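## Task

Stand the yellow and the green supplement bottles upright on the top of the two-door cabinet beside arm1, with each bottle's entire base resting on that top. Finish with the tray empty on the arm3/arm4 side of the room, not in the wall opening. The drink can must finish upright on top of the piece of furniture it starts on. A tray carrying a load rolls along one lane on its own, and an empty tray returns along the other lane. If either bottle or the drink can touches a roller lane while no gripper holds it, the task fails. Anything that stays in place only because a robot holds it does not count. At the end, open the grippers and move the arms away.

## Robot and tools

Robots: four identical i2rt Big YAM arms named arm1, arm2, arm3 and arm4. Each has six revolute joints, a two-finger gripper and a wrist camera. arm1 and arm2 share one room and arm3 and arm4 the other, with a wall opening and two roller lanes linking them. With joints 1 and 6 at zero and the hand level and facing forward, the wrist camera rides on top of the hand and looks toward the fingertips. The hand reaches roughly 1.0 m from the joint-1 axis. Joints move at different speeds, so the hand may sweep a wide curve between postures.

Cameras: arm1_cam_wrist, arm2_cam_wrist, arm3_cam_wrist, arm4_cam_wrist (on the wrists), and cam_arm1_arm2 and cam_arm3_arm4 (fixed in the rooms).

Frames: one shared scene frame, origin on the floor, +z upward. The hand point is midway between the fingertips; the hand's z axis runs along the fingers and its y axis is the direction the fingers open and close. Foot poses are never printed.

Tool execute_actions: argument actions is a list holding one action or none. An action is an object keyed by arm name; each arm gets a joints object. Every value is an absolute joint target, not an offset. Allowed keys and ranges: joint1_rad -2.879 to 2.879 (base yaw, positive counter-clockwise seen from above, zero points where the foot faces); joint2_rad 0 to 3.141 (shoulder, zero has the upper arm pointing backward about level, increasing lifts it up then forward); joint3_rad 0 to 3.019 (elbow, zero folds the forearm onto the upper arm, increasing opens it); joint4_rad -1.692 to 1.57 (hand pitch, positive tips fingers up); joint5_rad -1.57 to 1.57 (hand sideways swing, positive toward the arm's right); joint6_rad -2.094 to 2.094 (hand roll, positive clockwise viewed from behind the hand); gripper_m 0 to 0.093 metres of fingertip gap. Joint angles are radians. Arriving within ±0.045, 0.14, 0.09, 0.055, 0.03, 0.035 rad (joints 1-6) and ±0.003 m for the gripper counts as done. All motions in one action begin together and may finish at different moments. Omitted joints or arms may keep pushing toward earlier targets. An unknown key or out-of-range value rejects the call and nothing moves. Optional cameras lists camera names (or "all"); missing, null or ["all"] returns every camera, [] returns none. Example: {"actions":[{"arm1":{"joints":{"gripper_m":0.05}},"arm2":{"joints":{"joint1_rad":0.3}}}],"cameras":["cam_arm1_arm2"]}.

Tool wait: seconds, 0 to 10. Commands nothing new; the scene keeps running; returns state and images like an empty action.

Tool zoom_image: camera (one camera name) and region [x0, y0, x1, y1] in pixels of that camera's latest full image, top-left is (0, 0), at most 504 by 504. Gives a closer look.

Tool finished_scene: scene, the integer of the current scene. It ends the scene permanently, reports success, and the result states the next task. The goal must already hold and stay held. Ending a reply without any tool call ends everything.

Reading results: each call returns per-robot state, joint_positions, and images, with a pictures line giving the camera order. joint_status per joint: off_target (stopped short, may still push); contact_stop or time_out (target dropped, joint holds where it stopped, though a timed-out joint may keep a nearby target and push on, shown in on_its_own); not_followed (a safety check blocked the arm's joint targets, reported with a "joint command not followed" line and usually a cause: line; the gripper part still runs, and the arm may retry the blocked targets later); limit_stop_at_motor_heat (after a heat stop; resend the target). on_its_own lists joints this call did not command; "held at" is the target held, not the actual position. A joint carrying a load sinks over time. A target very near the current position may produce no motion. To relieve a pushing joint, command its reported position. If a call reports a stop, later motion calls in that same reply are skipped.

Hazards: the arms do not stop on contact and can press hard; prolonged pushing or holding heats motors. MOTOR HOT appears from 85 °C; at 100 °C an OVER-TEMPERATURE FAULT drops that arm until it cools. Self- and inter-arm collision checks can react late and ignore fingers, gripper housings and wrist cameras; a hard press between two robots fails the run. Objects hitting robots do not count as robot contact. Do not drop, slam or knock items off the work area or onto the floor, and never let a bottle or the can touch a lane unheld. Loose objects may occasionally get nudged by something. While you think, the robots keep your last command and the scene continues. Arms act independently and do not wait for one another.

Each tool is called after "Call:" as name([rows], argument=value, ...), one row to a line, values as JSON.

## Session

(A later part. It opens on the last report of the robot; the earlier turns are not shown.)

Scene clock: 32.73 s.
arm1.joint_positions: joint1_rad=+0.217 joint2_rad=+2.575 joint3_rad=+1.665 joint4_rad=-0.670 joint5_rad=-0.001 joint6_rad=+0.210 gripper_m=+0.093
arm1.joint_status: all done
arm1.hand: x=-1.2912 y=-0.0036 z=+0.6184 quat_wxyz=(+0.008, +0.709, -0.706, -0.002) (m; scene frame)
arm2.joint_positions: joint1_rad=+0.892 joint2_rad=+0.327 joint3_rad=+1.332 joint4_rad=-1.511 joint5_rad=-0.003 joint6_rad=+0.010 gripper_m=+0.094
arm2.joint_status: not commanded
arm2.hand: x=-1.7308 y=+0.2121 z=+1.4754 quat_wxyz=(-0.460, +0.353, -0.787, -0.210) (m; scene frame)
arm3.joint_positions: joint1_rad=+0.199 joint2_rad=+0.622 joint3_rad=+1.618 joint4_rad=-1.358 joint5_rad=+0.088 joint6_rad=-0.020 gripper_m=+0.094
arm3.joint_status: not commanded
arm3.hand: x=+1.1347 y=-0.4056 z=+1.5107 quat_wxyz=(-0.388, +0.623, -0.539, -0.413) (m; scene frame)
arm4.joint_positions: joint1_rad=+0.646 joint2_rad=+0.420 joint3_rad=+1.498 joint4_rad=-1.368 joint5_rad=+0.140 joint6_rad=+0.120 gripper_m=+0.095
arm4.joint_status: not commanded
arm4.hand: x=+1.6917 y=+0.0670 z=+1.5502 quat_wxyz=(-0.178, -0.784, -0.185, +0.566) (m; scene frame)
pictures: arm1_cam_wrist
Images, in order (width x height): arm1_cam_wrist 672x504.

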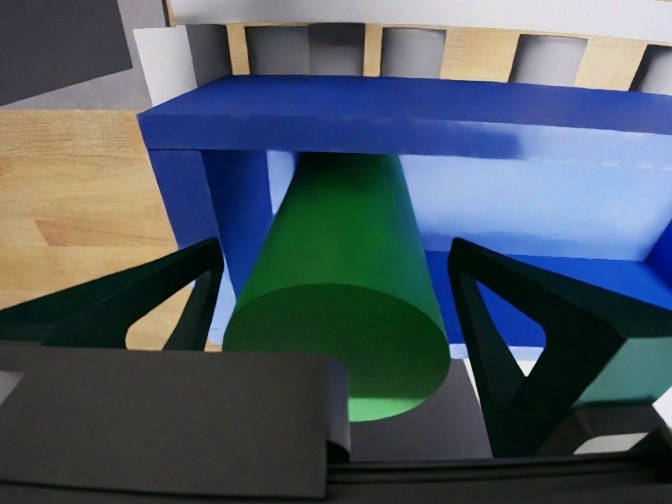

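Call:
execute_actions([
  {"arm1":{"joints":{"gripper_m":0.04}}},
], cameras=[])

Call:
execute_actions([
  {"arm1":{"joints":{"joint2_rad":2.33,"joint3_rad":1.59,"joint4_rad":-0.82}}},
], cameras=["arm1_cam_wrist"])

Call:
execute_actions([
  {"arm1":{"joints":{"joint2_rad":1.80,"joint3_rad":1.60,"joint4_rad":-1.37}}},
], cameras=[])

Call:
execute_actions([
  {"arm1":{"joints":{"joint1_rad":-1.33,"joint6_rad":0}},"arm2":{"joints":{"joint1_rad":-0.07,"joint2_rad":1.96,"joint3_rad":1.63,"joint4_rad":-1.2}}},
], cameras=["arm1_cam_wrist","cam_arm1_arm2","arm2_cam_wrist"])

Scene clock: 34.23 s.
arm1.joint_positions: joint1_rad=+0.217 joint2_rad=+2.575 joint3_rad=+1.665 joint4_rad=-0.670 joint5_rad=+0.000 joint6_rad=+0.211 gripper_m=+0.066
arm1.joint_status: gripper_m off_target (ended at +0.066, target +0.040)
arm1.hand: x=-1.2911 y=-0.0036 z=+0.6184 quat_wxyz=(+0.008, +0.708, -0.706, -0.002) (m; scene frame)
arm2.joint_positions: joint1_rad=+0.892 joint2_rad=+0.327 joint3_rad=+1.332 joint4_rad=-1.511 joint5_rad=-0.003 joint6_rad=+0.010 gripper_m=+0.094
arm2.joint_status: not commanded
arm2.hand: x=-1.7308 y=+0.2121 z=+1.4754 quat_wxyz=(-0.460, +0.353, -0.787, -0.210) (m; scene frame)
arm3.joint_positions: joint1_rad=+0.199 joint2_rad=+0.622 joint3_rad=+1.618 joint4_rad=-1.358 joint5_rad=+0.088 joint6_rad=-0.020 gripper_m=+0.094
arm3.joint_status: not commanded
arm3.hand: x=+1.1347 y=-0.4056 z=+1.5107 quat_wxyz=(-0.388, +0.623, -0.539, -0.413) (m; scene frame)
arm4.joint_positions: joint1_rad=+0.646 joint2_rad=+0.420 joint3_rad=+1.498 joint4_rad=-1.368 joint5_rad=+0.140 joint6_rad=+0.120 gripper_m=+0.095
arm4.joint_status: not commanded
arm4.hand: x=+1.6917 y=+0.0670 z=+1.5502 quat_wxyz=(-0.178, -0.784, -0.185, +0.566) (m; scene frame)
pictures: none
No camera images: the call's "cameras" was empty. Leave "cameras" out to get every camera's image.

Scene clock: 35.40 s.
arm1.joint_positions: joint1_rad=+0.216 joint2_rad=+2.324 joint3_rad=+1.579 joint4_rad=-0.813 joint5_rad=+0.002 joint6_rad=+0.211 gripper_m=+0.066
arm1.joint_status: all done
arm1.hand: x=-1.2894 y=+0.0008 z=+0.7451 quat_wxyz=(+0.001, +0.708, -0.706, -0.011) (m; scene frame)
arm2.joint_positions: joint1_rad=+0.892 joint2_rad=+0.327 joint3_rad=+1.332 joint4_rad=-1.511 joint5_rad=-0.003 joint6_rad=+0.010 gripper_m=+0.094
arm2.joint_status: not commanded
arm2.hand: x=-1.7308 y=+0.2121 z=+1.4754 quat_wxyz=(-0.460, +0.353, -0.787, -0.210) (m; scene frame)
arm3.joint_positions: joint1_rad=+0.199 joint2_rad=+0.622 joint3_rad=+1.618 joint4_rad=-1.358 joint5_rad=+0.088 joint6_rad=-0.020 gripper_m=+0.094
arm3.joint_status: not commanded
arm3.hand: x=+1.1347 y=-0.4056 z=+1.5107 quat_wxyz=(-0.388, +0.623, -0.539, -0.413) (m; scene frame)
arm4.joint_positions: joint1_rad=+0.646 joint2_rad=+0.420 joint3_rad=+1.498 joint4_rad=-1.368 joint5_rad=+0.140 joint6_rad=+0.120 gripper_m=+0.095
arm4.joint_status: not commanded
arm4.hand: x=+1.6917 y=+0.0670 z=+1.5502 quat_wxyz=(-0.178, -0.784, -0.185, +0.566) (m; scene frame)
pictures: arm1_cam_wrist
Images, in order (width x height): arm1_cam_wrist 672x504.

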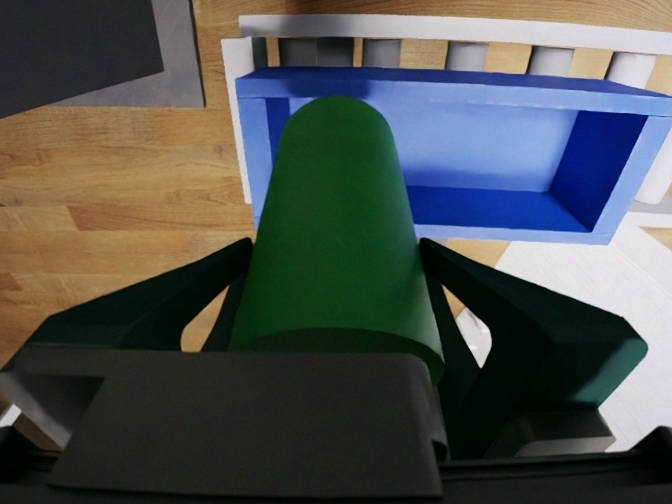

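Scene clock: 37.10 s.
arm1.joint_positions: joint1_rad=+0.216 joint2_rad=+1.796 joint3_rad=+1.586 joint4_rad=-1.362 joint5_rad=+0.002 joint6_rad=+0.211 gripper_m=+0.066
arm1.joint_status: all done
arm1.hand: x=-1.2703 y=-0.0665 z=+1.0480 quat_wxyz=(+0.005, +0.708, -0.706, -0.004) (m; scene frame)
arm2.joint_positions: joint1_rad=+0.892 joint2_rad=+0.327 joint3_rad=+1.332 joint4_rad=-1.511 joint5_rad=-0.003 joint6_rad=+0.010 gripper_m=+0.094
arm2.joint_status: not commanded
arm2.hand: x=-1.7308 y=+0.2121 z=+1.4754 quat_wxyz=(-0.460, +0.353, -0.787, -0.210) (m; scene frame)
arm3.joint_positions: joint1_rad=+0.199 joint2_rad=+0.622 joint3_rad=+1.618 joint4_rad=-1.358 joint5_rad=+0.088 joint6_rad=-0.020 gripper_m=+0.094
arm3.joint_status: not commanded
arm3.hand: x=+1.1347 y=-0.4056 z=+1.5107 quat_wxyz=(-0.388, +0.623, -0.539, -0.413) (m; scene frame)
arm4.joint_positions: joint1_rad=+0.646 joint2_rad=+0.420 joint3_rad=+1.498 joint4_rad=-1.368 joint5_rad=+0.140 joint6_rad=+0.120 gripper_m=+0.095
arm4.joint_status: not commanded
arm4.hand: x=+1.6917 y=+0.0670 z=+1.5502 quat_wxyz=(-0.178, -0.784, -0.185, +0.566) (m; scene frame)
pictures: none
No camera images: the call's "cameras" was empty. Leave "cameras" out to get every camera's image.

Scene clock: 38.93 s.
arm1.joint_positions: joint1_rad=-1.335 joint2_rad=+1.796 joint3_rad=+1.586 joint4_rad=-1.362 joint5_rad=+0.001 joint6_rad=+0.010 gripper_m=+0.066
arm1.joint_status: all done
arm1.hand: x=-0.6242 y=-0.4744 z=+1.0380 quat_wxyz=(+0.008, +0.111, -0.994, -0.001) (m; scene frame)
arm2.joint_positions: joint1_rad=-0.081 joint2_rad=+1.968 joint3_rad=+1.606 joint4_rad=-1.205 joint5_rad=-0.002 joint6_rad=+0.008 gripper_m=+0.094
arm2.joint_status: all done
arm2.hand: x=-1.2153 y=+0.0577 z=+1.0296 quat_wxyz=(-0.002, -0.066, -0.998, +0.003) (m; scene frame)
arm3.joint_positions: joint1_rad=+0.199 joint2_rad=+0.622 joint3_rad=+1.618 joint4_rad=-1.358 joint5_rad=+0.088 joint6_rad=-0.020 gripper_m=+0.094
arm3.joint_status: not commanded
arm3.hand: x=+1.1347 y=-0.4056 z=+1.5107 quat_wxyz=(-0.388, +0.623, -0.539, -0.413) (m; scene frame)
arm4.joint_positions: joint1_rad=+0.646 joint2_rad=+0.420 joint3_rad=+1.498 joint4_rad=-1.368 joint5_rad=+0.140 joint6_rad=+0.120 gripper_m=+0.095
arm4.joint_status: not commanded
arm4.hand: x=+1.6917 y=+0.0670 z=+1.5502 quat_wxyz=(-0.178, -0.784, -0.185, +0.566) (m; scene frame)
pictures: arm1_cam_wrist, arm2_cam_wrist, cam_arm1_arm2
Images, in order (width x height): arm1_cam_wrist 672x504, arm2_cam_wrist 672x504, cam_arm1_arm2 672x504.

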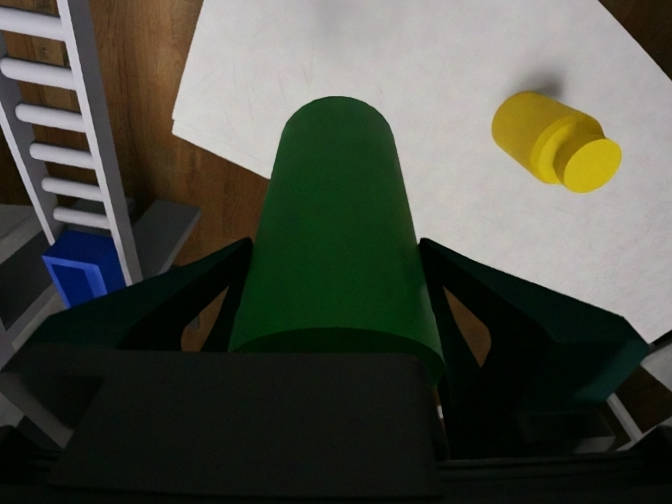

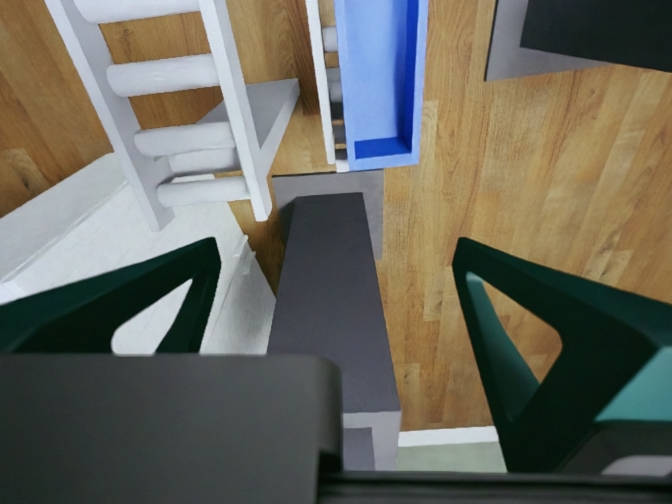

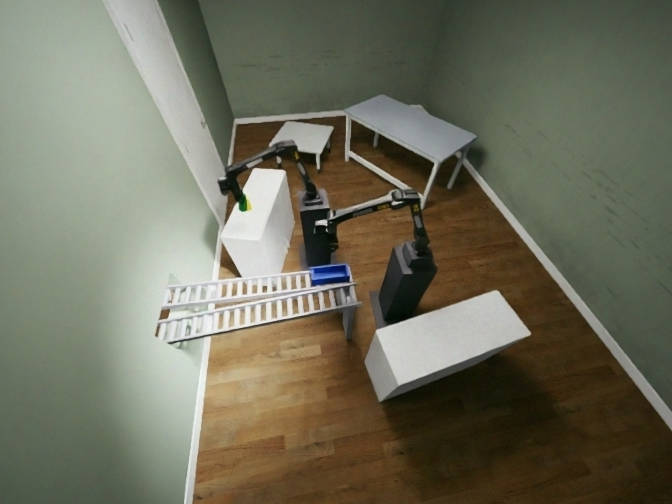

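Call:
execute_actions([
  {"arm1":{"joints":{"joint2_rad":2.11,"joint3_rad":1.70,"joint4_rad":-1.14}},"arm2":{"joints":{"joint1_rad":-0.095,"joint2_rad":2.50,"joint3_rad":1.62,"joint4_rad":-0.65,"joint6_rad":-0.14,"gripper_m":0.045}}},
], cameras=["arm1_cam_wrist","cam_arm1_arm2","arm2_cam_wrist"])

Scene clock: 43.17 s.
arm1.joint_positions: joint1_rad=-1.335 joint2_rad=+2.145 joint3_rad=+1.671 joint4_rad=-1.147 joint5_rad=+0.001 joint6_rad=+0.010 gripper_m=+0.066
arm1.joint_status: all done
arm1.hand: x=-0.5625 y=-0.4589 z=+0.8696 quat_wxyz=(+0.032, +0.112, -0.993, +0.002) (m; scene frame)
arm2.joint_positions: joint1_rad=-0.082 joint2_rad=+2.507 joint3_rad=+1.595 joint4_rad=-0.665 joint5_rad=-0.002 joint6_rad=-0.130 gripper_m=+0.045
arm2.joint_status: all done
arm2.hand: x=-1.2051 y=+0.0534 z=+0.7094 quat_wxyz=(+0.003, +0.002, -1.000, +0.002) (m; scene frame)
arm3.joint_positions: joint1_rad=+0.199 joint2_rad=+0.622 joint3_rad=+1.618 joint4_rad=-1.358 joint5_rad=+0.088 joint6_rad=-0.020 gripper_m=+0.094
arm3.joint_status: not commanded
arm3.hand: x=+1.1347 y=-0.4056 z=+1.5107 quat_wxyz=(-0.388, +0.623, -0.539, -0.413) (m; scene frame)
arm4.joint_positions: joint1_rad=+0.646 joint2_rad=+0.420 joint3_rad=+1.498 joint4_rad=-1.368 joint5_rad=+0.140 joint6_rad=+0.120 gripper_m=+0.095
arm4.joint_status: not commanded
arm4.hand: x=+1.6917 y=+0.0670 z=+1.5502 quat_wxyz=(-0.178, -0.784, -0.185, +0.566) (m; scene frame)
pictures: arm1_cam_wrist, arm2_cam_wrist, cam_arm1_arm2
Images, in order (width x height): arm1_cam_wrist 672x504, arm2_cam_wrist 672x504, cam_arm1_arm2 672x504.

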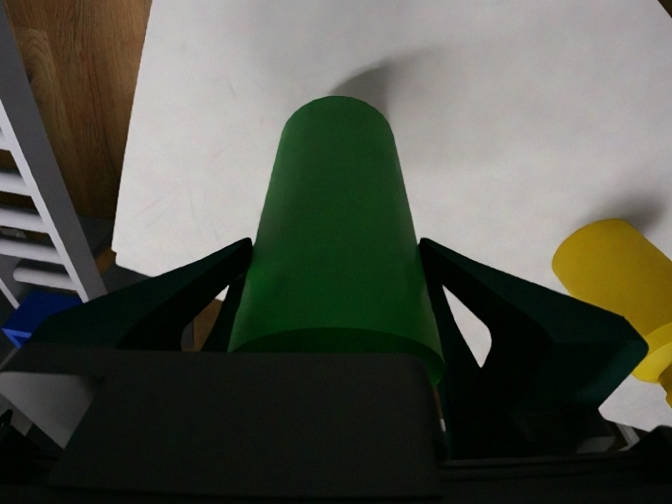

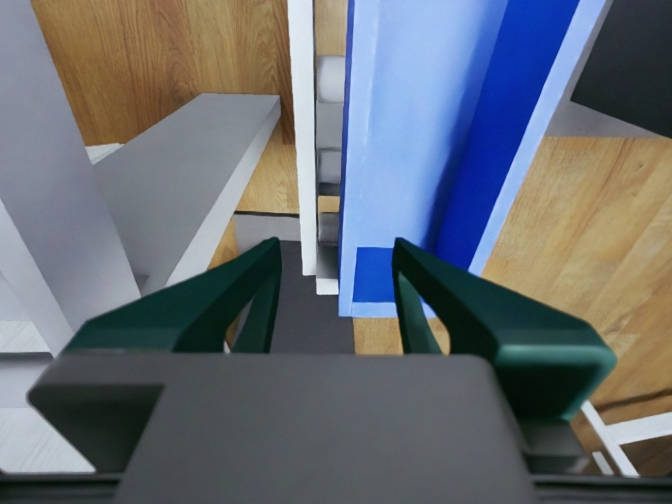

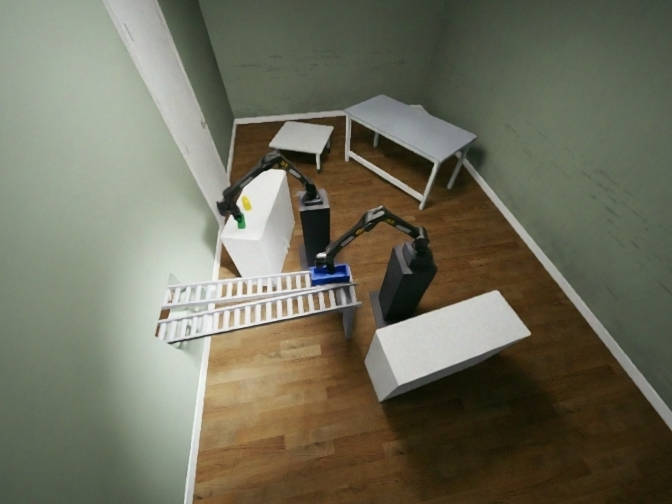

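Call:
execute_actions([
  {"arm1":{"joints":{"joint2_rad":2.165,"joint4_rad":-1.065}},"arm2":{"joints":{"joint1_rad":-0.113,"joint2_rad":2.60,"joint3_rad":1.66,"joint4_rad":-0.62,"gripper_m":0.04}}},
], cameras=["arm1_cam_wrist","cam_arm1_arm2","arm2_cam_wrist"])

Scene clock: 45.07 s.
arm1.joint_positions: joint1_rad=-1.335 joint2_rad=+2.145 joint3_rad=+1.671 joint4_rad=-1.076 joint5_rad=+0.001 joint6_rad=+0.010 gripper_m=+0.066
arm1.joint_status: all done
arm1.hand: x=-0.5454 y=-0.4549 z=+0.8691 quat_wxyz=(-0.003, +0.112, -0.994, -0.002) (m; scene frame)
arm2.joint_positions: joint1_rad=-0.107 joint2_rad=+2.614 joint3_rad=+1.644 joint4_rad=-0.632 joint5_rad=-0.002 joint6_rad=-0.130 gripper_m=+0.040
arm2.joint_status: all done
arm2.hand: x=-1.2147 y=+0.0397 z=+0.6590 quat_wxyz=(+0.015, -0.010, -1.000, +0.000) (m; scene frame)
arm3.joint_positions: joint1_rad=+0.199 joint2_rad=+0.622 joint3_rad=+1.618 joint4_rad=-1.358 joint5_rad=+0.088 joint6_rad=-0.020 gripper_m=+0.094
arm3.joint_status: not commanded
arm3.hand: x=+1.1347 y=-0.4056 z=+1.5107 quat_wxyz=(-0.388, +0.623, -0.539, -0.413) (m; scene frame)
arm4.joint_positions: joint1_rad=+0.646 joint2_rad=+0.420 joint3_rad=+1.498 joint4_rad=-1.368 joint5_rad=+0.140 joint6_rad=+0.120 gripper_m=+0.095
arm4.joint_status: not commanded
arm4.hand: x=+1.6917 y=+0.0670 z=+1.5502 quat_wxyz=(-0.178, -0.784, -0.185, +0.566) (m; scene frame)
pictures: arm1_cam_wrist, arm2_cam_wrist, cam_arm1_arm2
Images, in order (width x height): arm1_cam_wrist 672x504, arm2_cam_wrist 672x504, cam_arm1_arm2 672x504.

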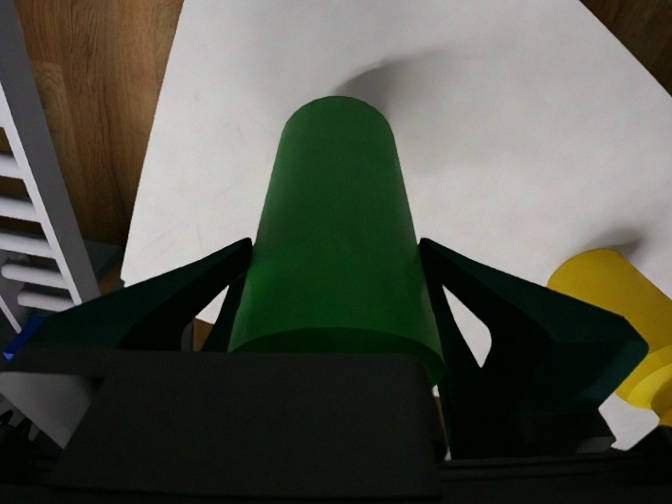

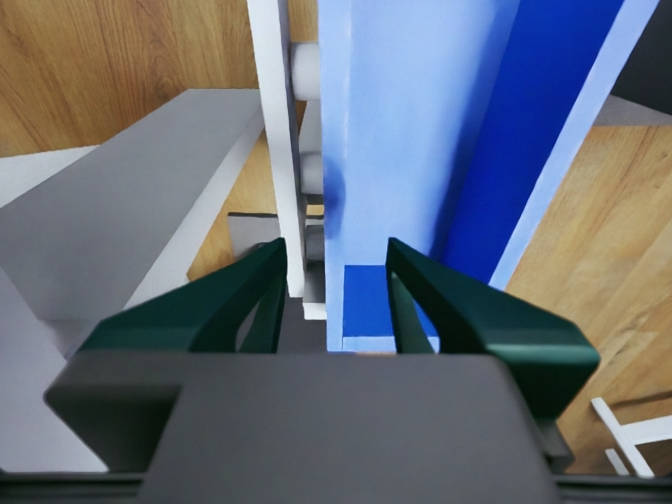

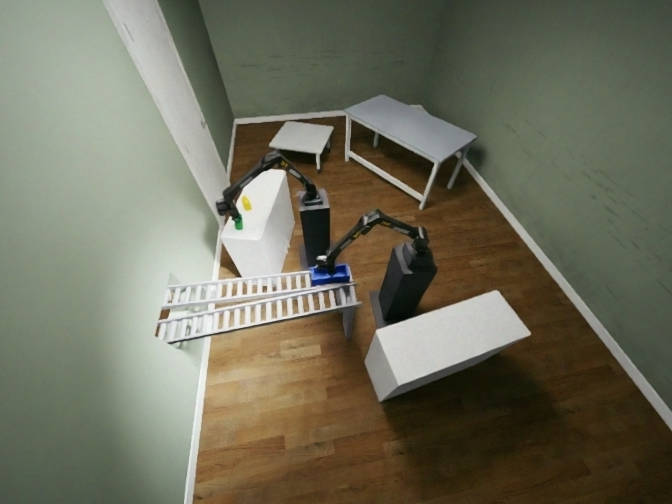

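Call:
execute_actions([
  {"arm1":{"joints":{"joint2_rad":2.195,"joint4_rad":-1.05}},"arm2":{"joints":{"joint2_rad":2.72,"joint3_rad":1.73,"joint4_rad":-0.58,"gripper_m":0.036}}},
], cameras=["arm1_cam_wrist","arm2_cam_wrist","cam_arm1_arm2"])

Scene clock: 49.00 s.
arm1.joint_positions: joint1_rad=-1.335 joint2_rad=+2.161 joint3_rad=+1.673 joint4_rad=-1.057 joint5_rad=+0.001 joint6_rad=+0.010 gripper_m=+0.066
arm1.joint_status: all done
arm1.hand: x=-0.5422 y=-0.4541 z=+0.8607 quat_wxyz=(-0.006, +0.112, -0.994, -0.002) (m; scene frame)
arm2.joint_positions: joint1_rad=-0.107 joint2_rad=+2.734 joint3_rad=+1.716 joint4_rad=-0.590 joint5_rad=-0.002 joint6_rad=-0.130 gripper_m=+0.036
arm2.joint_status: all done
arm2.hand: x=-1.2184 y=+0.0399 z=+0.6047 quat_wxyz=(+0.018, -0.010, -1.000, +0.000) (m; scene frame)
arm3.joint_positions: joint1_rad=+0.199 joint2_rad=+0.622 joint3_rad=+1.618 joint4_rad=-1.358 joint5_rad=+0.088 joint6_rad=-0.020 gripper_m=+0.094
arm3.joint_status: not commanded
arm3.hand: x=+1.1347 y=-0.4056 z=+1.5107 quat_wxyz=(-0.388, +0.623, -0.539, -0.413) (m; scene frame)
arm4.joint_positions: joint1_rad=+0.646 joint2_rad=+0.420 joint3_rad=+1.498 joint4_rad=-1.368 joint5_rad=+0.140 joint6_rad=+0.120 gripper_m=+0.095
arm4.joint_status: not commanded
arm4.hand: x=+1.6917 y=+0.0670 z=+1.5502 quat_wxyz=(-0.178, -0.784, -0.185, +0.566) (m; scene frame)
pictures: arm1_cam_wrist, arm2_cam_wrist, cam_arm1_arm2
Images, in order (width x height): arm1_cam_wrist 672x504, arm2_cam_wrist 672x504, cam_arm1_arm2 672x504.

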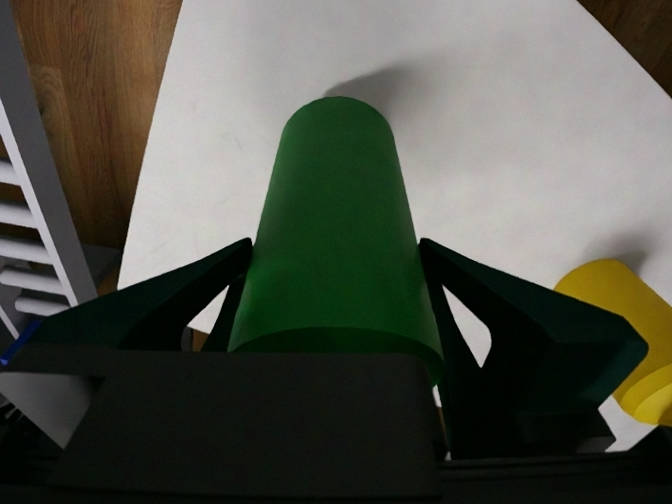

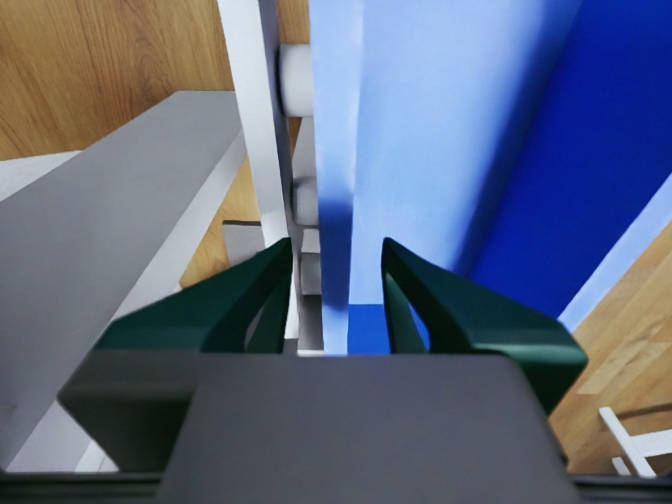

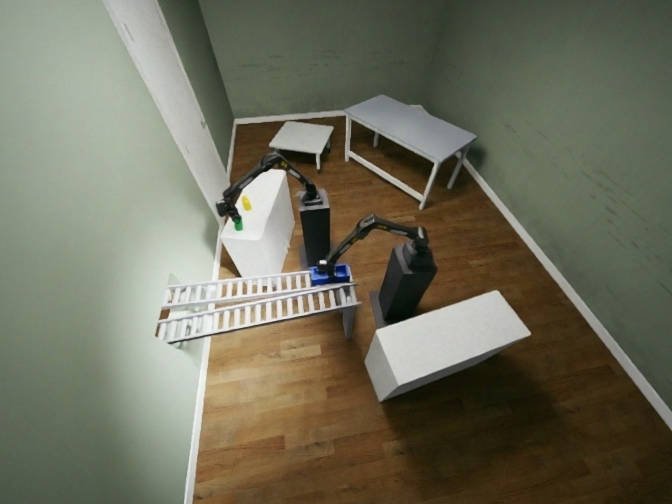

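Call:
execute_actions([
  {"arm1":{"joints":{"joint2_rad":2.215,"joint4_rad":-1.04}},"arm2":{"joints":{"joint2_rad":2.80,"joint3_rad":1.765,"joint4_rad":-0.54}}},
], cameras=["arm1_cam_wrist","arm2_cam_wrist"])

Scene clock: 50.53 s.
arm1.joint_positions: joint1_rad=-1.335 joint2_rad=+2.161 joint3_rad=+1.673 joint4_rad=-1.056 joint5_rad=+0.001 joint6_rad=+0.010 gripper_m=+0.066
arm1.joint_status: all done
arm1.hand: x=-0.5421 y=-0.4540 z=+0.8602 quat_wxyz=(-0.006, +0.112, -0.994, -0.002) (m; scene frame)
arm2.joint_positions: joint1_rad=-0.107 joint2_rad=+2.808 joint3_rad=+1.749 joint4_rad=-0.553 joint5_rad=-0.002 joint6_rad=-0.130 gripper_m=+0.036
arm2.joint_status: all done
arm2.hand: x=-1.2275 y=+0.0411 z=+0.5688 quat_wxyz=(+0.020, -0.010, -1.000, +0.000) (m; scene frame)
arm3.joint_positions: joint1_rad=+0.199 joint2_rad=+0.622 joint3_rad=+1.618 joint4_rad=-1.358 joint5_rad=+0.088 joint6_rad=-0.020 gripper_m=+0.094
arm3.joint_status: not commanded
arm3.hand: x=+1.1347 y=-0.4056 z=+1.5107 quat_wxyz=(-0.388, +0.623, -0.539, -0.413) (m; scene frame)
arm4.joint_positions: joint1_rad=+0.646 joint2_rad=+0.420 joint3_rad=+1.498 joint4_rad=-1.368 joint5_rad=+0.140 joint6_rad=+0.120 gripper_m=+0.095
arm4.joint_status: not commanded
arm4.hand: x=+1.6917 y=+0.0670 z=+1.5502 quat_wxyz=(-0.178, -0.784, -0.185, +0.566) (m; scene frame)
pictures: arm1_cam_wrist, arm2_cam_wrist
Images, in order (width x height): arm1_cam_wrist 672x504, arm2_cam_wrist 672x504.

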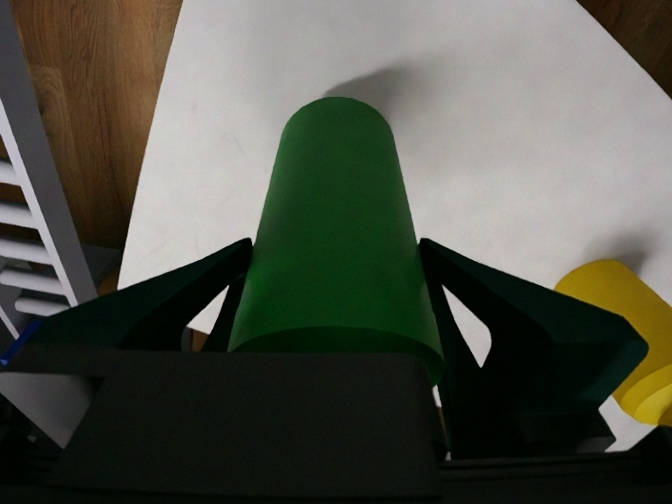

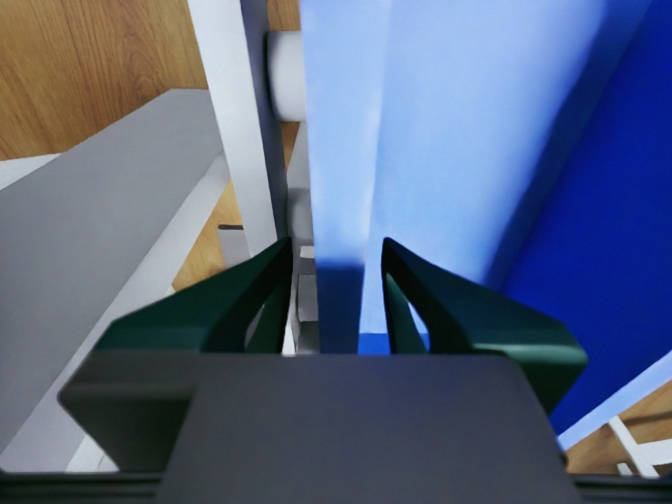

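Call:
execute_actions([
  {"arm1":{"joints":{"joint2_rad":2.25}},"arm2":{"joints":{"gripper_m":0.0}}},
], cameras=["arm2_cam_wrist"])

Scene clock: 51.50 s.
arm1.joint_positions: joint1_rad=-1.335 joint2_rad=+2.166 joint3_rad=+1.678 joint4_rad=-1.056 joint5_rad=+0.001 joint6_rad=+0.010 gripper_m=+0.066
arm1.joint_status: all done
arm1.hand: x=-0.5406 y=-0.4537 z=+0.8590 quat_wxyz=(-0.006, +0.112, -0.994, -0.002) (m; scene frame)
arm2.joint_positions: joint1_rad=-0.107 joint2_rad=+2.808 joint3_rad=+1.749 joint4_rad=-0.553 joint5_rad=-0.002 joint6_rad=-0.132 gripper_m=+0.011
arm2.joint_status: gripper_m off_target (ended at +0.011, target +0.000)
arm2.hand: x=-1.2275 y=+0.0411 z=+0.5688 quat_wxyz=(+0.020, -0.009, -1.000, +0.000) (m; scene frame)
arm3.joint_positions: joint1_rad=+0.199 joint2_rad=+0.622 joint3_rad=+1.618 joint4_rad=-1.358 joint5_rad=+0.088 joint6_rad=-0.020 gripper_m=+0.094
arm3.joint_status: not commanded
arm3.hand: x=+1.1347 y=-0.4056 z=+1.5107 quat_wxyz=(-0.388, +0.623, -0.539, -0.413) (m; scene frame)
arm4.joint_positions: joint1_rad=+0.646 joint2_rad=+0.420 joint3_rad=+1.498 joint4_rad=-1.368 joint5_rad=+0.140 joint6_rad=+0.120 gripper_m=+0.095
arm4.joint_status: not commanded
arm4.hand: x=+1.6917 y=+0.0670 z=+1.5502 quat_wxyz=(-0.178, -0.784, -0.185, +0.566) (m; scene frame)
pictures: arm2_cam_wrist
Images, in order (width x height): arm2_cam_wrist 672x504.

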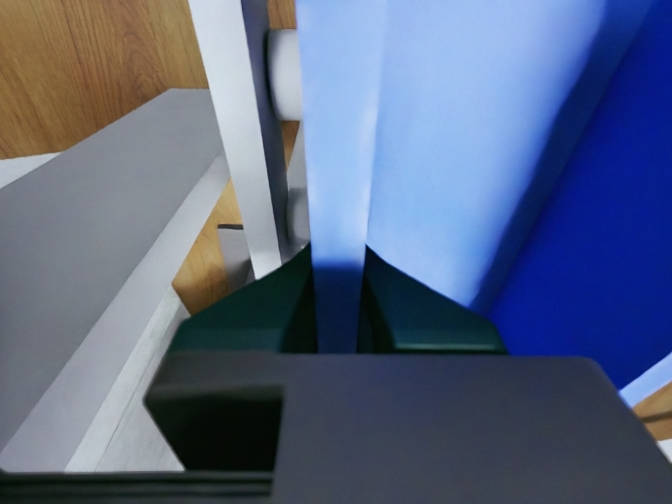

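Call:
execute_actions([
  {"arm1":{"joints":{"joint2_rad":2.17,"gripper_m":0.093}},"arm2":{"joints":{"joint2_rad":2.50,"joint3_rad":1.62,"joint4_rad":-0.65}}},
], cameras=["arm1_cam_wrist","cam_arm1_arm2"])

Call:
execute_actions([
  {"arm1":{"joints":{"joint2_rad":1.85,"joint3_rad":1.70,"joint4_rad":-1.42}},"arm2":{"joints":{"joint2_rad":2.10,"joint3_rad":1.62,"joint4_rad":-1.08}}},
], cameras=["arm1_cam_wrist","cam_arm1_arm2"])

Call:
execute_actions([
  {"arm1":{"joints":{"joint2_rad":1.0,"joint3_rad":1.3,"joint4_rad":-1.3}},"arm2":{"joints":{"joint1_rad":0.27,"joint6_rad":0.25,"joint2_rad":2.2,"joint3_rad":1.85,"joint4_rad":-1.22}}},
], cameras=["arm2_cam_wrist","cam_arm1_arm2"])

Scene clock: 56.70 s.
arm1.joint_positions: joint1_rad=-1.335 joint2_rad=+2.166 joint3_rad=+1.678 joint4_rad=-1.050 joint5_rad=+0.001 joint6_rad=+0.010 gripper_m=+0.093
arm1.joint_status: all done
arm1.hand: x=-0.5392 y=-0.4533 z=+0.8590 quat_wxyz=(-0.009, +0.112, -0.994, -0.003) (m; scene frame)
arm2.joint_positions: joint1_rad=-0.107 joint2_rad=+2.515 joint3_rad=+1.609 joint4_rad=-0.639 joint5_rad=-0.005 joint6_rad=-0.133 gripper_m=+0.011
arm2.joint_status: all done
arm2.hand: x=-1.1959 y=+0.0378 z=+0.7086 quat_wxyz=(-0.014, -0.008, -1.000, +0.003) (m; scene frame)
arm3.joint_positions: joint1_rad=+0.199 joint2_rad=+0.622 joint3_rad=+1.618 joint4_rad=-1.358 joint5_rad=+0.088 joint6_rad=-0.020 gripper_m=+0.094
arm3.joint_status: not commanded
arm3.hand: x=+1.1347 y=-0.4056 z=+1.5107 quat_wxyz=(-0.388, +0.623, -0.539, -0.413) (m; scene frame)
arm4.joint_positions: joint1_rad=+0.646 joint2_rad=+0.420 joint3_rad=+1.498 joint4_rad=-1.368 joint5_rad=+0.140 joint6_rad=+0.120 gripper_m=+0.095
arm4.joint_status: not commanded
arm4.hand: x=+1.6917 y=+0.0670 z=+1.5502 quat_wxyz=(-0.178, -0.784, -0.185, +0.566) (m; scene frame)
pictures: arm1_cam_wrist, cam_arm1_arm2
Images, in order (width x height): arm1_cam_wrist 672x504, cam_arm1_arm2 672x504.

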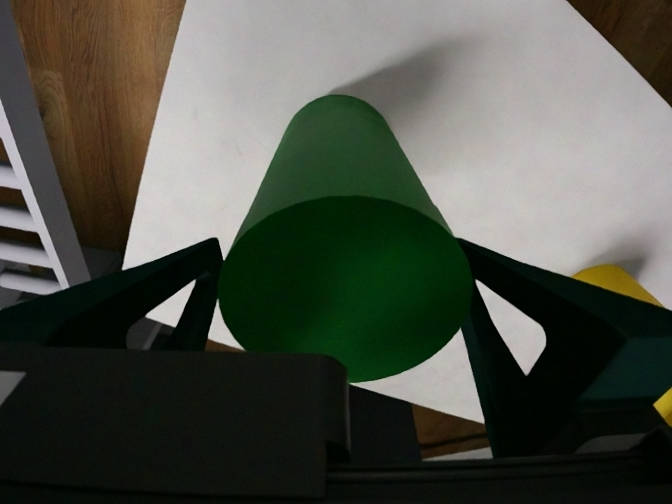

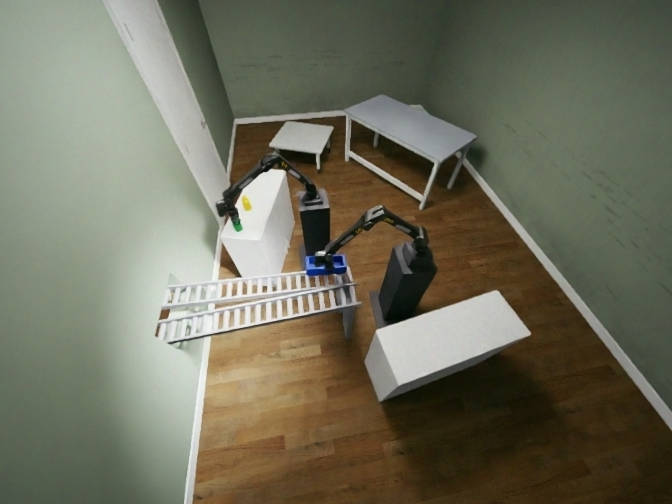

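Scene clock: 58.30 s.
arm1.joint_positions: joint1_rad=-1.335 joint2_rad=+1.822 joint3_rad=+1.688 joint4_rad=-1.411 joint5_rad=+0.001 joint6_rad=+0.010 gripper_m=+0.093
arm1.joint_status: all done
arm1.hand: x=-0.6036 y=-0.4696 z=+1.0625 quat_wxyz=(-0.005, +0.112, -0.994, -0.002) (m; scene frame)
arm2.joint_positions: joint1_rad=-0.107 joint2_rad=+2.130 joint3_rad=+1.602 joint4_rad=-1.066 joint5_rad=-0.005 joint6_rad=-0.133 gripper_m=+0.011
arm2.joint_status: all done
arm2.hand: x=-1.2021 y=+0.0402 z=+0.9345 quat_wxyz=(+0.011, -0.008, -1.000, -0.001) (m; scene frame)
arm3.joint_positions: joint1_rad=+0.199 joint2_rad=+0.622 joint3_rad=+1.618 joint4_rad=-1.358 joint5_rad=+0.088 joint6_rad=-0.020 gripper_m=+0.094
arm3.joint_status: not commanded
arm3.hand: x=+1.1347 y=-0.4056 z=+1.5107 quat_wxyz=(-0.388, +0.623, -0.539, -0.413) (m; scene frame)
arm4.joint_positions: joint1_rad=+0.646 joint2_rad=+0.420 joint3_rad=+1.498 joint4_rad=-1.368 joint5_rad=+0.140 joint6_rad=+0.120 gripper_m=+0.095
arm4.joint_status: not commanded
arm4.hand: x=+1.6917 y=+0.0670 z=+1.5502 quat_wxyz=(-0.178, -0.784, -0.185, +0.566) (m; scene frame)
pictures: arm1_cam_wrist, cam_arm1_arm2
Images, in order (width x height): arm1_cam_wrist 672x504, cam_arm1_arm2 672x504.

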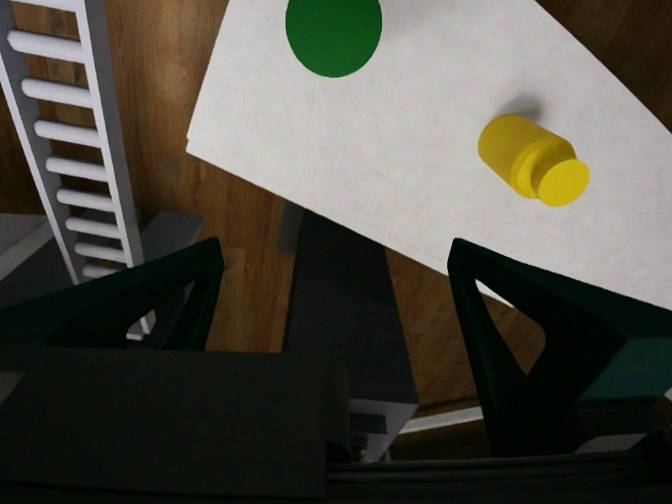

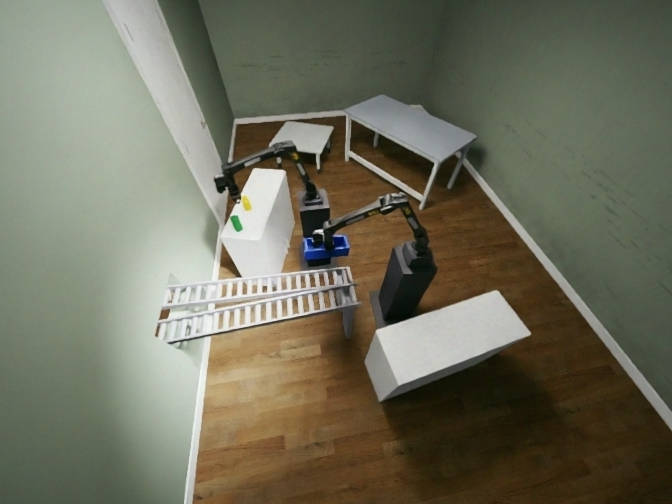

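Scene clock: 59.93 s.
arm1.joint_positions: joint1_rad=-1.335 joint2_rad=+0.987 joint3_rad=+1.297 joint4_rad=-1.308 joint5_rad=+0.001 joint6_rad=+0.010 gripper_m=+0.093
arm1.joint_status: all done
arm1.hand: x=-0.7949 y=-0.5161 z=+1.2757 quat_wxyz=(-0.274, +0.107, -0.955, -0.035) (m; scene frame)
arm2.joint_positions: joint1_rad=+0.260 joint2_rad=+2.229 joint3_rad=+1.811 joint4_rad=-1.205 joint5_rad=-0.004 joint6_rad=+0.239 gripper_m=+0.011
arm2.joint_status: all done
arm2.hand: x=-1.1715 y=+0.2688 z=+0.9435 quat_wxyz=(+0.026, -0.011, -1.000, +0.007) (m; scene frame)
arm3.joint_positions: joint1_rad=+0.199 joint2_rad=+0.622 joint3_rad=+1.618 joint4_rad=-1.358 joint5_rad=+0.088 joint6_rad=-0.020 gripper_m=+0.094
arm3.joint_status: not commanded
arm3.hand: x=+1.1347 y=-0.4056 z=+1.5107 quat_wxyz=(-0.388, +0.623, -0.539, -0.413) (m; scene frame)
arm4.joint_positions: joint1_rad=+0.646 joint2_rad=+0.420 joint3_rad=+1.498 joint4_rad=-1.368 joint5_rad=+0.140 joint6_rad=+0.120 gripper_m=+0.095
arm4.joint_status: not commanded
arm4.hand: x=+1.6917 y=+0.0670 z=+1.5502 quat_wxyz=(-0.178, -0.784, -0.185, +0.566) (m; scene frame)
pictures: arm2_cam_wrist, cam_arm1_arm2
Images, in order (width x height): arm2_cam_wrist 672x504, cam_arm1_arm2 672x504.

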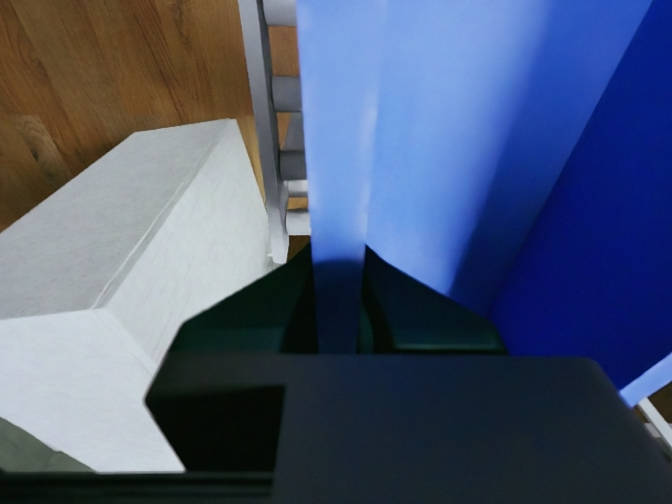

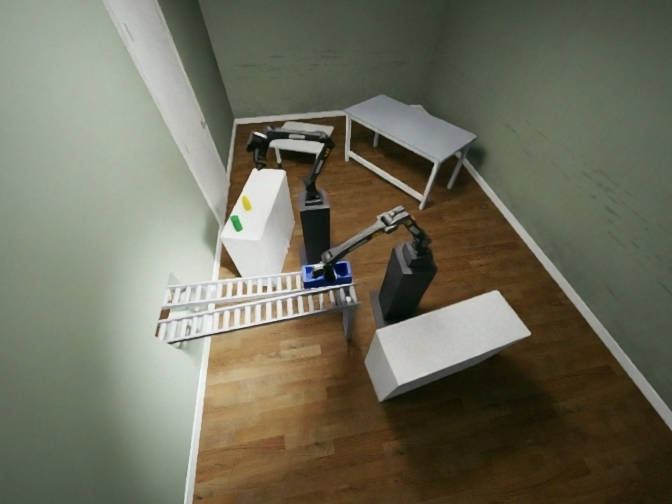

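Call:
execute_actions([
  {"arm2":{"joints":{"joint1_rad":0.315,"joint6_rad":0.285,"joint2_rad":2.40,"joint3_rad":1.88,"joint4_rad":-1.05}}},
], cameras=["arm2_cam_wrist","cam_arm1_arm2"])

Scene clock: 62.00 s.
arm1.joint_positions: joint1_rad=-1.335 joint2_rad=+0.987 joint3_rad=+1.297 joint4_rad=-1.308 joint5_rad=+0.001 joint6_rad=+0.010 gripper_m=+0.093
arm1.joint_status: not commanded
arm1.hand: x=-0.7949 y=-0.5161 z=+1.2757 quat_wxyz=(-0.274, +0.107, -0.955, -0.035) (m; scene frame)
arm2.joint_positions: joint1_rad=+0.319 joint2_rad=+2.433 joint3_rad=+1.851 joint4_rad=-1.064 joint5_rad=-0.004 joint6_rad=+0.274 gripper_m=+0.011
arm2.joint_status: all done
arm2.hand: x=-1.1704 y=+0.3075 z=+0.8255 quat_wxyz=(+0.037, +0.001, -0.999, +0.012) (m; scene frame)
arm3.joint_positions: joint1_rad=+0.199 joint2_rad=+0.622 joint3_rad=+1.618 joint4_rad=-1.358 joint5_rad=+0.088 joint6_rad=-0.020 gripper_m=+0.094
arm3.joint_status: not commanded
arm3.hand: x=+1.1347 y=-0.4056 z=+1.5107 quat_wxyz=(-0.388, +0.623, -0.539, -0.413) (m; scene frame)
arm4.joint_positions: joint1_rad=+0.646 joint2_rad=+0.420 joint3_rad=+1.498 joint4_rad=-1.368 joint5_rad=+0.140 joint6_rad=+0.120 gripper_m=+0.095
arm4.joint_status: not commanded
arm4.hand: x=+1.6917 y=+0.0670 z=+1.5502 quat_wxyz=(-0.178, -0.784, -0.185, +0.566) (m; scene frame)
pictures: arm2_cam_wrist, cam_arm1_arm2
Images, in order (width x height): arm2_cam_wrist 672x504, cam_arm1_arm2 672x504.

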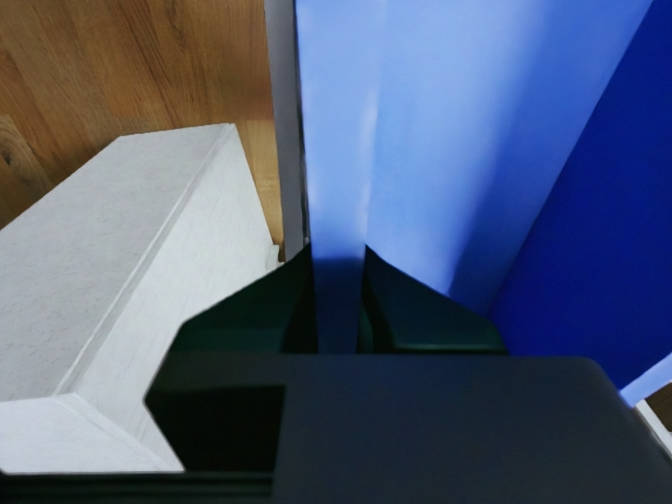

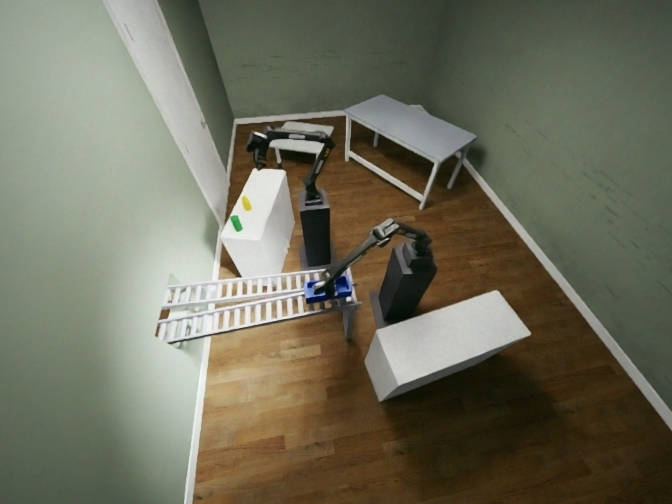

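Call:
execute_actions([
  {"arm2":{"joints":{"joint1_rad":0.29,"joint2_rad":2.47,"joint3_rad":1.88,"joint4_rad":-0.97}}},
], cameras=["arm2_cam_wrist","cam_arm1_arm2"])

Scene clock: 63.67 s.
arm1.joint_positions: joint1_rad=-1.335 joint2_rad=+0.987 joint3_rad=+1.297 joint4_rad=-1.308 joint5_rad=+0.001 joint6_rad=+0.010 gripper_m=+0.093
arm1.joint_status: not commanded
arm1.hand: x=-0.7949 y=-0.5161 z=+1.2757 quat_wxyz=(-0.274, +0.107, -0.955, -0.035) (m; scene frame)
arm2.joint_positions: joint1_rad=+0.297 joint2_rad=+2.497 joint3_rad=+1.851 joint4_rad=-0.985 joint5_rad=-0.004 joint6_rad=+0.275 gripper_m=+0.011
arm2.joint_status: all done
arm2.hand: x=-1.1650 y=+0.2937 z=+0.7842 quat_wxyz=(+0.029, -0.011, -0.999, +0.009) (m; scene frame)
arm3.joint_positions: joint1_rad=+0.199 joint2_rad=+0.622 joint3_rad=+1.618 joint4_rad=-1.358 joint5_rad=+0.088 joint6_rad=-0.020 gripper_m=+0.094
arm3.joint_status: not commanded
arm3.hand: x=+1.1347 y=-0.4056 z=+1.5107 quat_wxyz=(-0.388, +0.623, -0.539, -0.413) (m; scene frame)
arm4.joint_positions: joint1_rad=+0.646 joint2_rad=+0.420 joint3_rad=+1.498 joint4_rad=-1.368 joint5_rad=+0.140 joint6_rad=+0.120 gripper_m=+0.095
arm4.joint_status: not commanded
arm4.hand: x=+1.6917 y=+0.0670 z=+1.5502 quat_wxyz=(-0.178, -0.784, -0.185, +0.566) (m; scene frame)
pictures: arm2_cam_wrist, cam_arm1_arm2
Images, in order (width x height): arm2_cam_wrist 672x504, cam_arm1_arm2 672x504.

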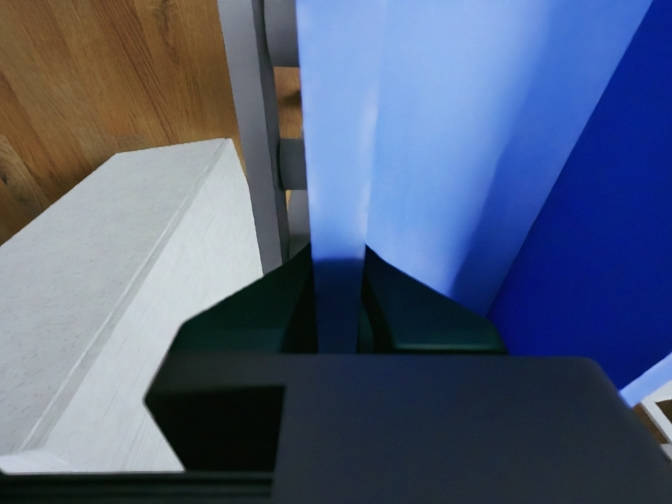

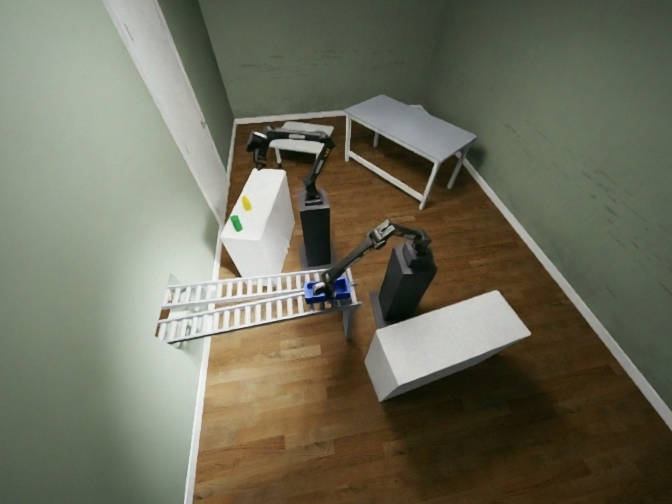

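Call:
execute_actions([
  {"arm2":{"joints":{"joint2_rad":2.52,"joint4_rad":-0.94}}},
], cameras=["arm2_cam_wrist"])

Scene clock: 64.77 s.
arm1.joint_positions: joint1_rad=-1.335 joint2_rad=+0.987 joint3_rad=+1.297 joint4_rad=-1.308 joint5_rad=+0.001 joint6_rad=+0.010 gripper_m=+0.093
arm1.joint_status: not commanded
arm1.hand: x=-0.7949 y=-0.5161 z=+1.2757 quat_wxyz=(-0.274, +0.107, -0.955, -0.035) (m; scene frame)
arm2.joint_positions: joint1_rad=+0.297 joint2_rad=+2.528 joint3_rad=+1.851 joint4_rad=-0.954 joint5_rad=-0.002 joint6_rad=+0.275 gripper_m=+0.011
arm2.joint_status: all done
arm2.hand: x=-1.1671 y=+0.2927 z=+0.7642 quat_wxyz=(+0.029, -0.011, -0.999, +0.010) (m; scene frame)
arm3.joint_positions: joint1_rad=+0.199 joint2_rad=+0.622 joint3_rad=+1.618 joint4_rad=-1.358 joint5_rad=+0.088 joint6_rad=-0.020 gripper_m=+0.094
arm3.joint_status: not commanded
arm3.hand: x=+1.1347 y=-0.4056 z=+1.5107 quat_wxyz=(-0.388, +0.623, -0.539, -0.413) (m; scene frame)
arm4.joint_positions: joint1_rad=+0.646 joint2_rad=+0.420 joint3_rad=+1.498 joint4_rad=-1.368 joint5_rad=+0.140 joint6_rad=+0.120 gripper_m=+0.095
arm4.joint_status: not commanded
arm4.hand: x=+1.6917 y=+0.0670 z=+1.5502 quat_wxyz=(-0.178, -0.784, -0.185, +0.566) (m; scene frame)
pictures: arm2_cam_wrist
Images, in order (width x height): arm2_cam_wrist 672x504.

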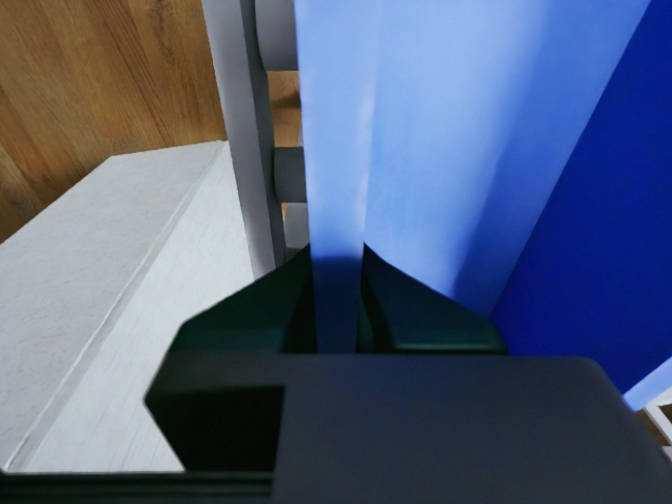

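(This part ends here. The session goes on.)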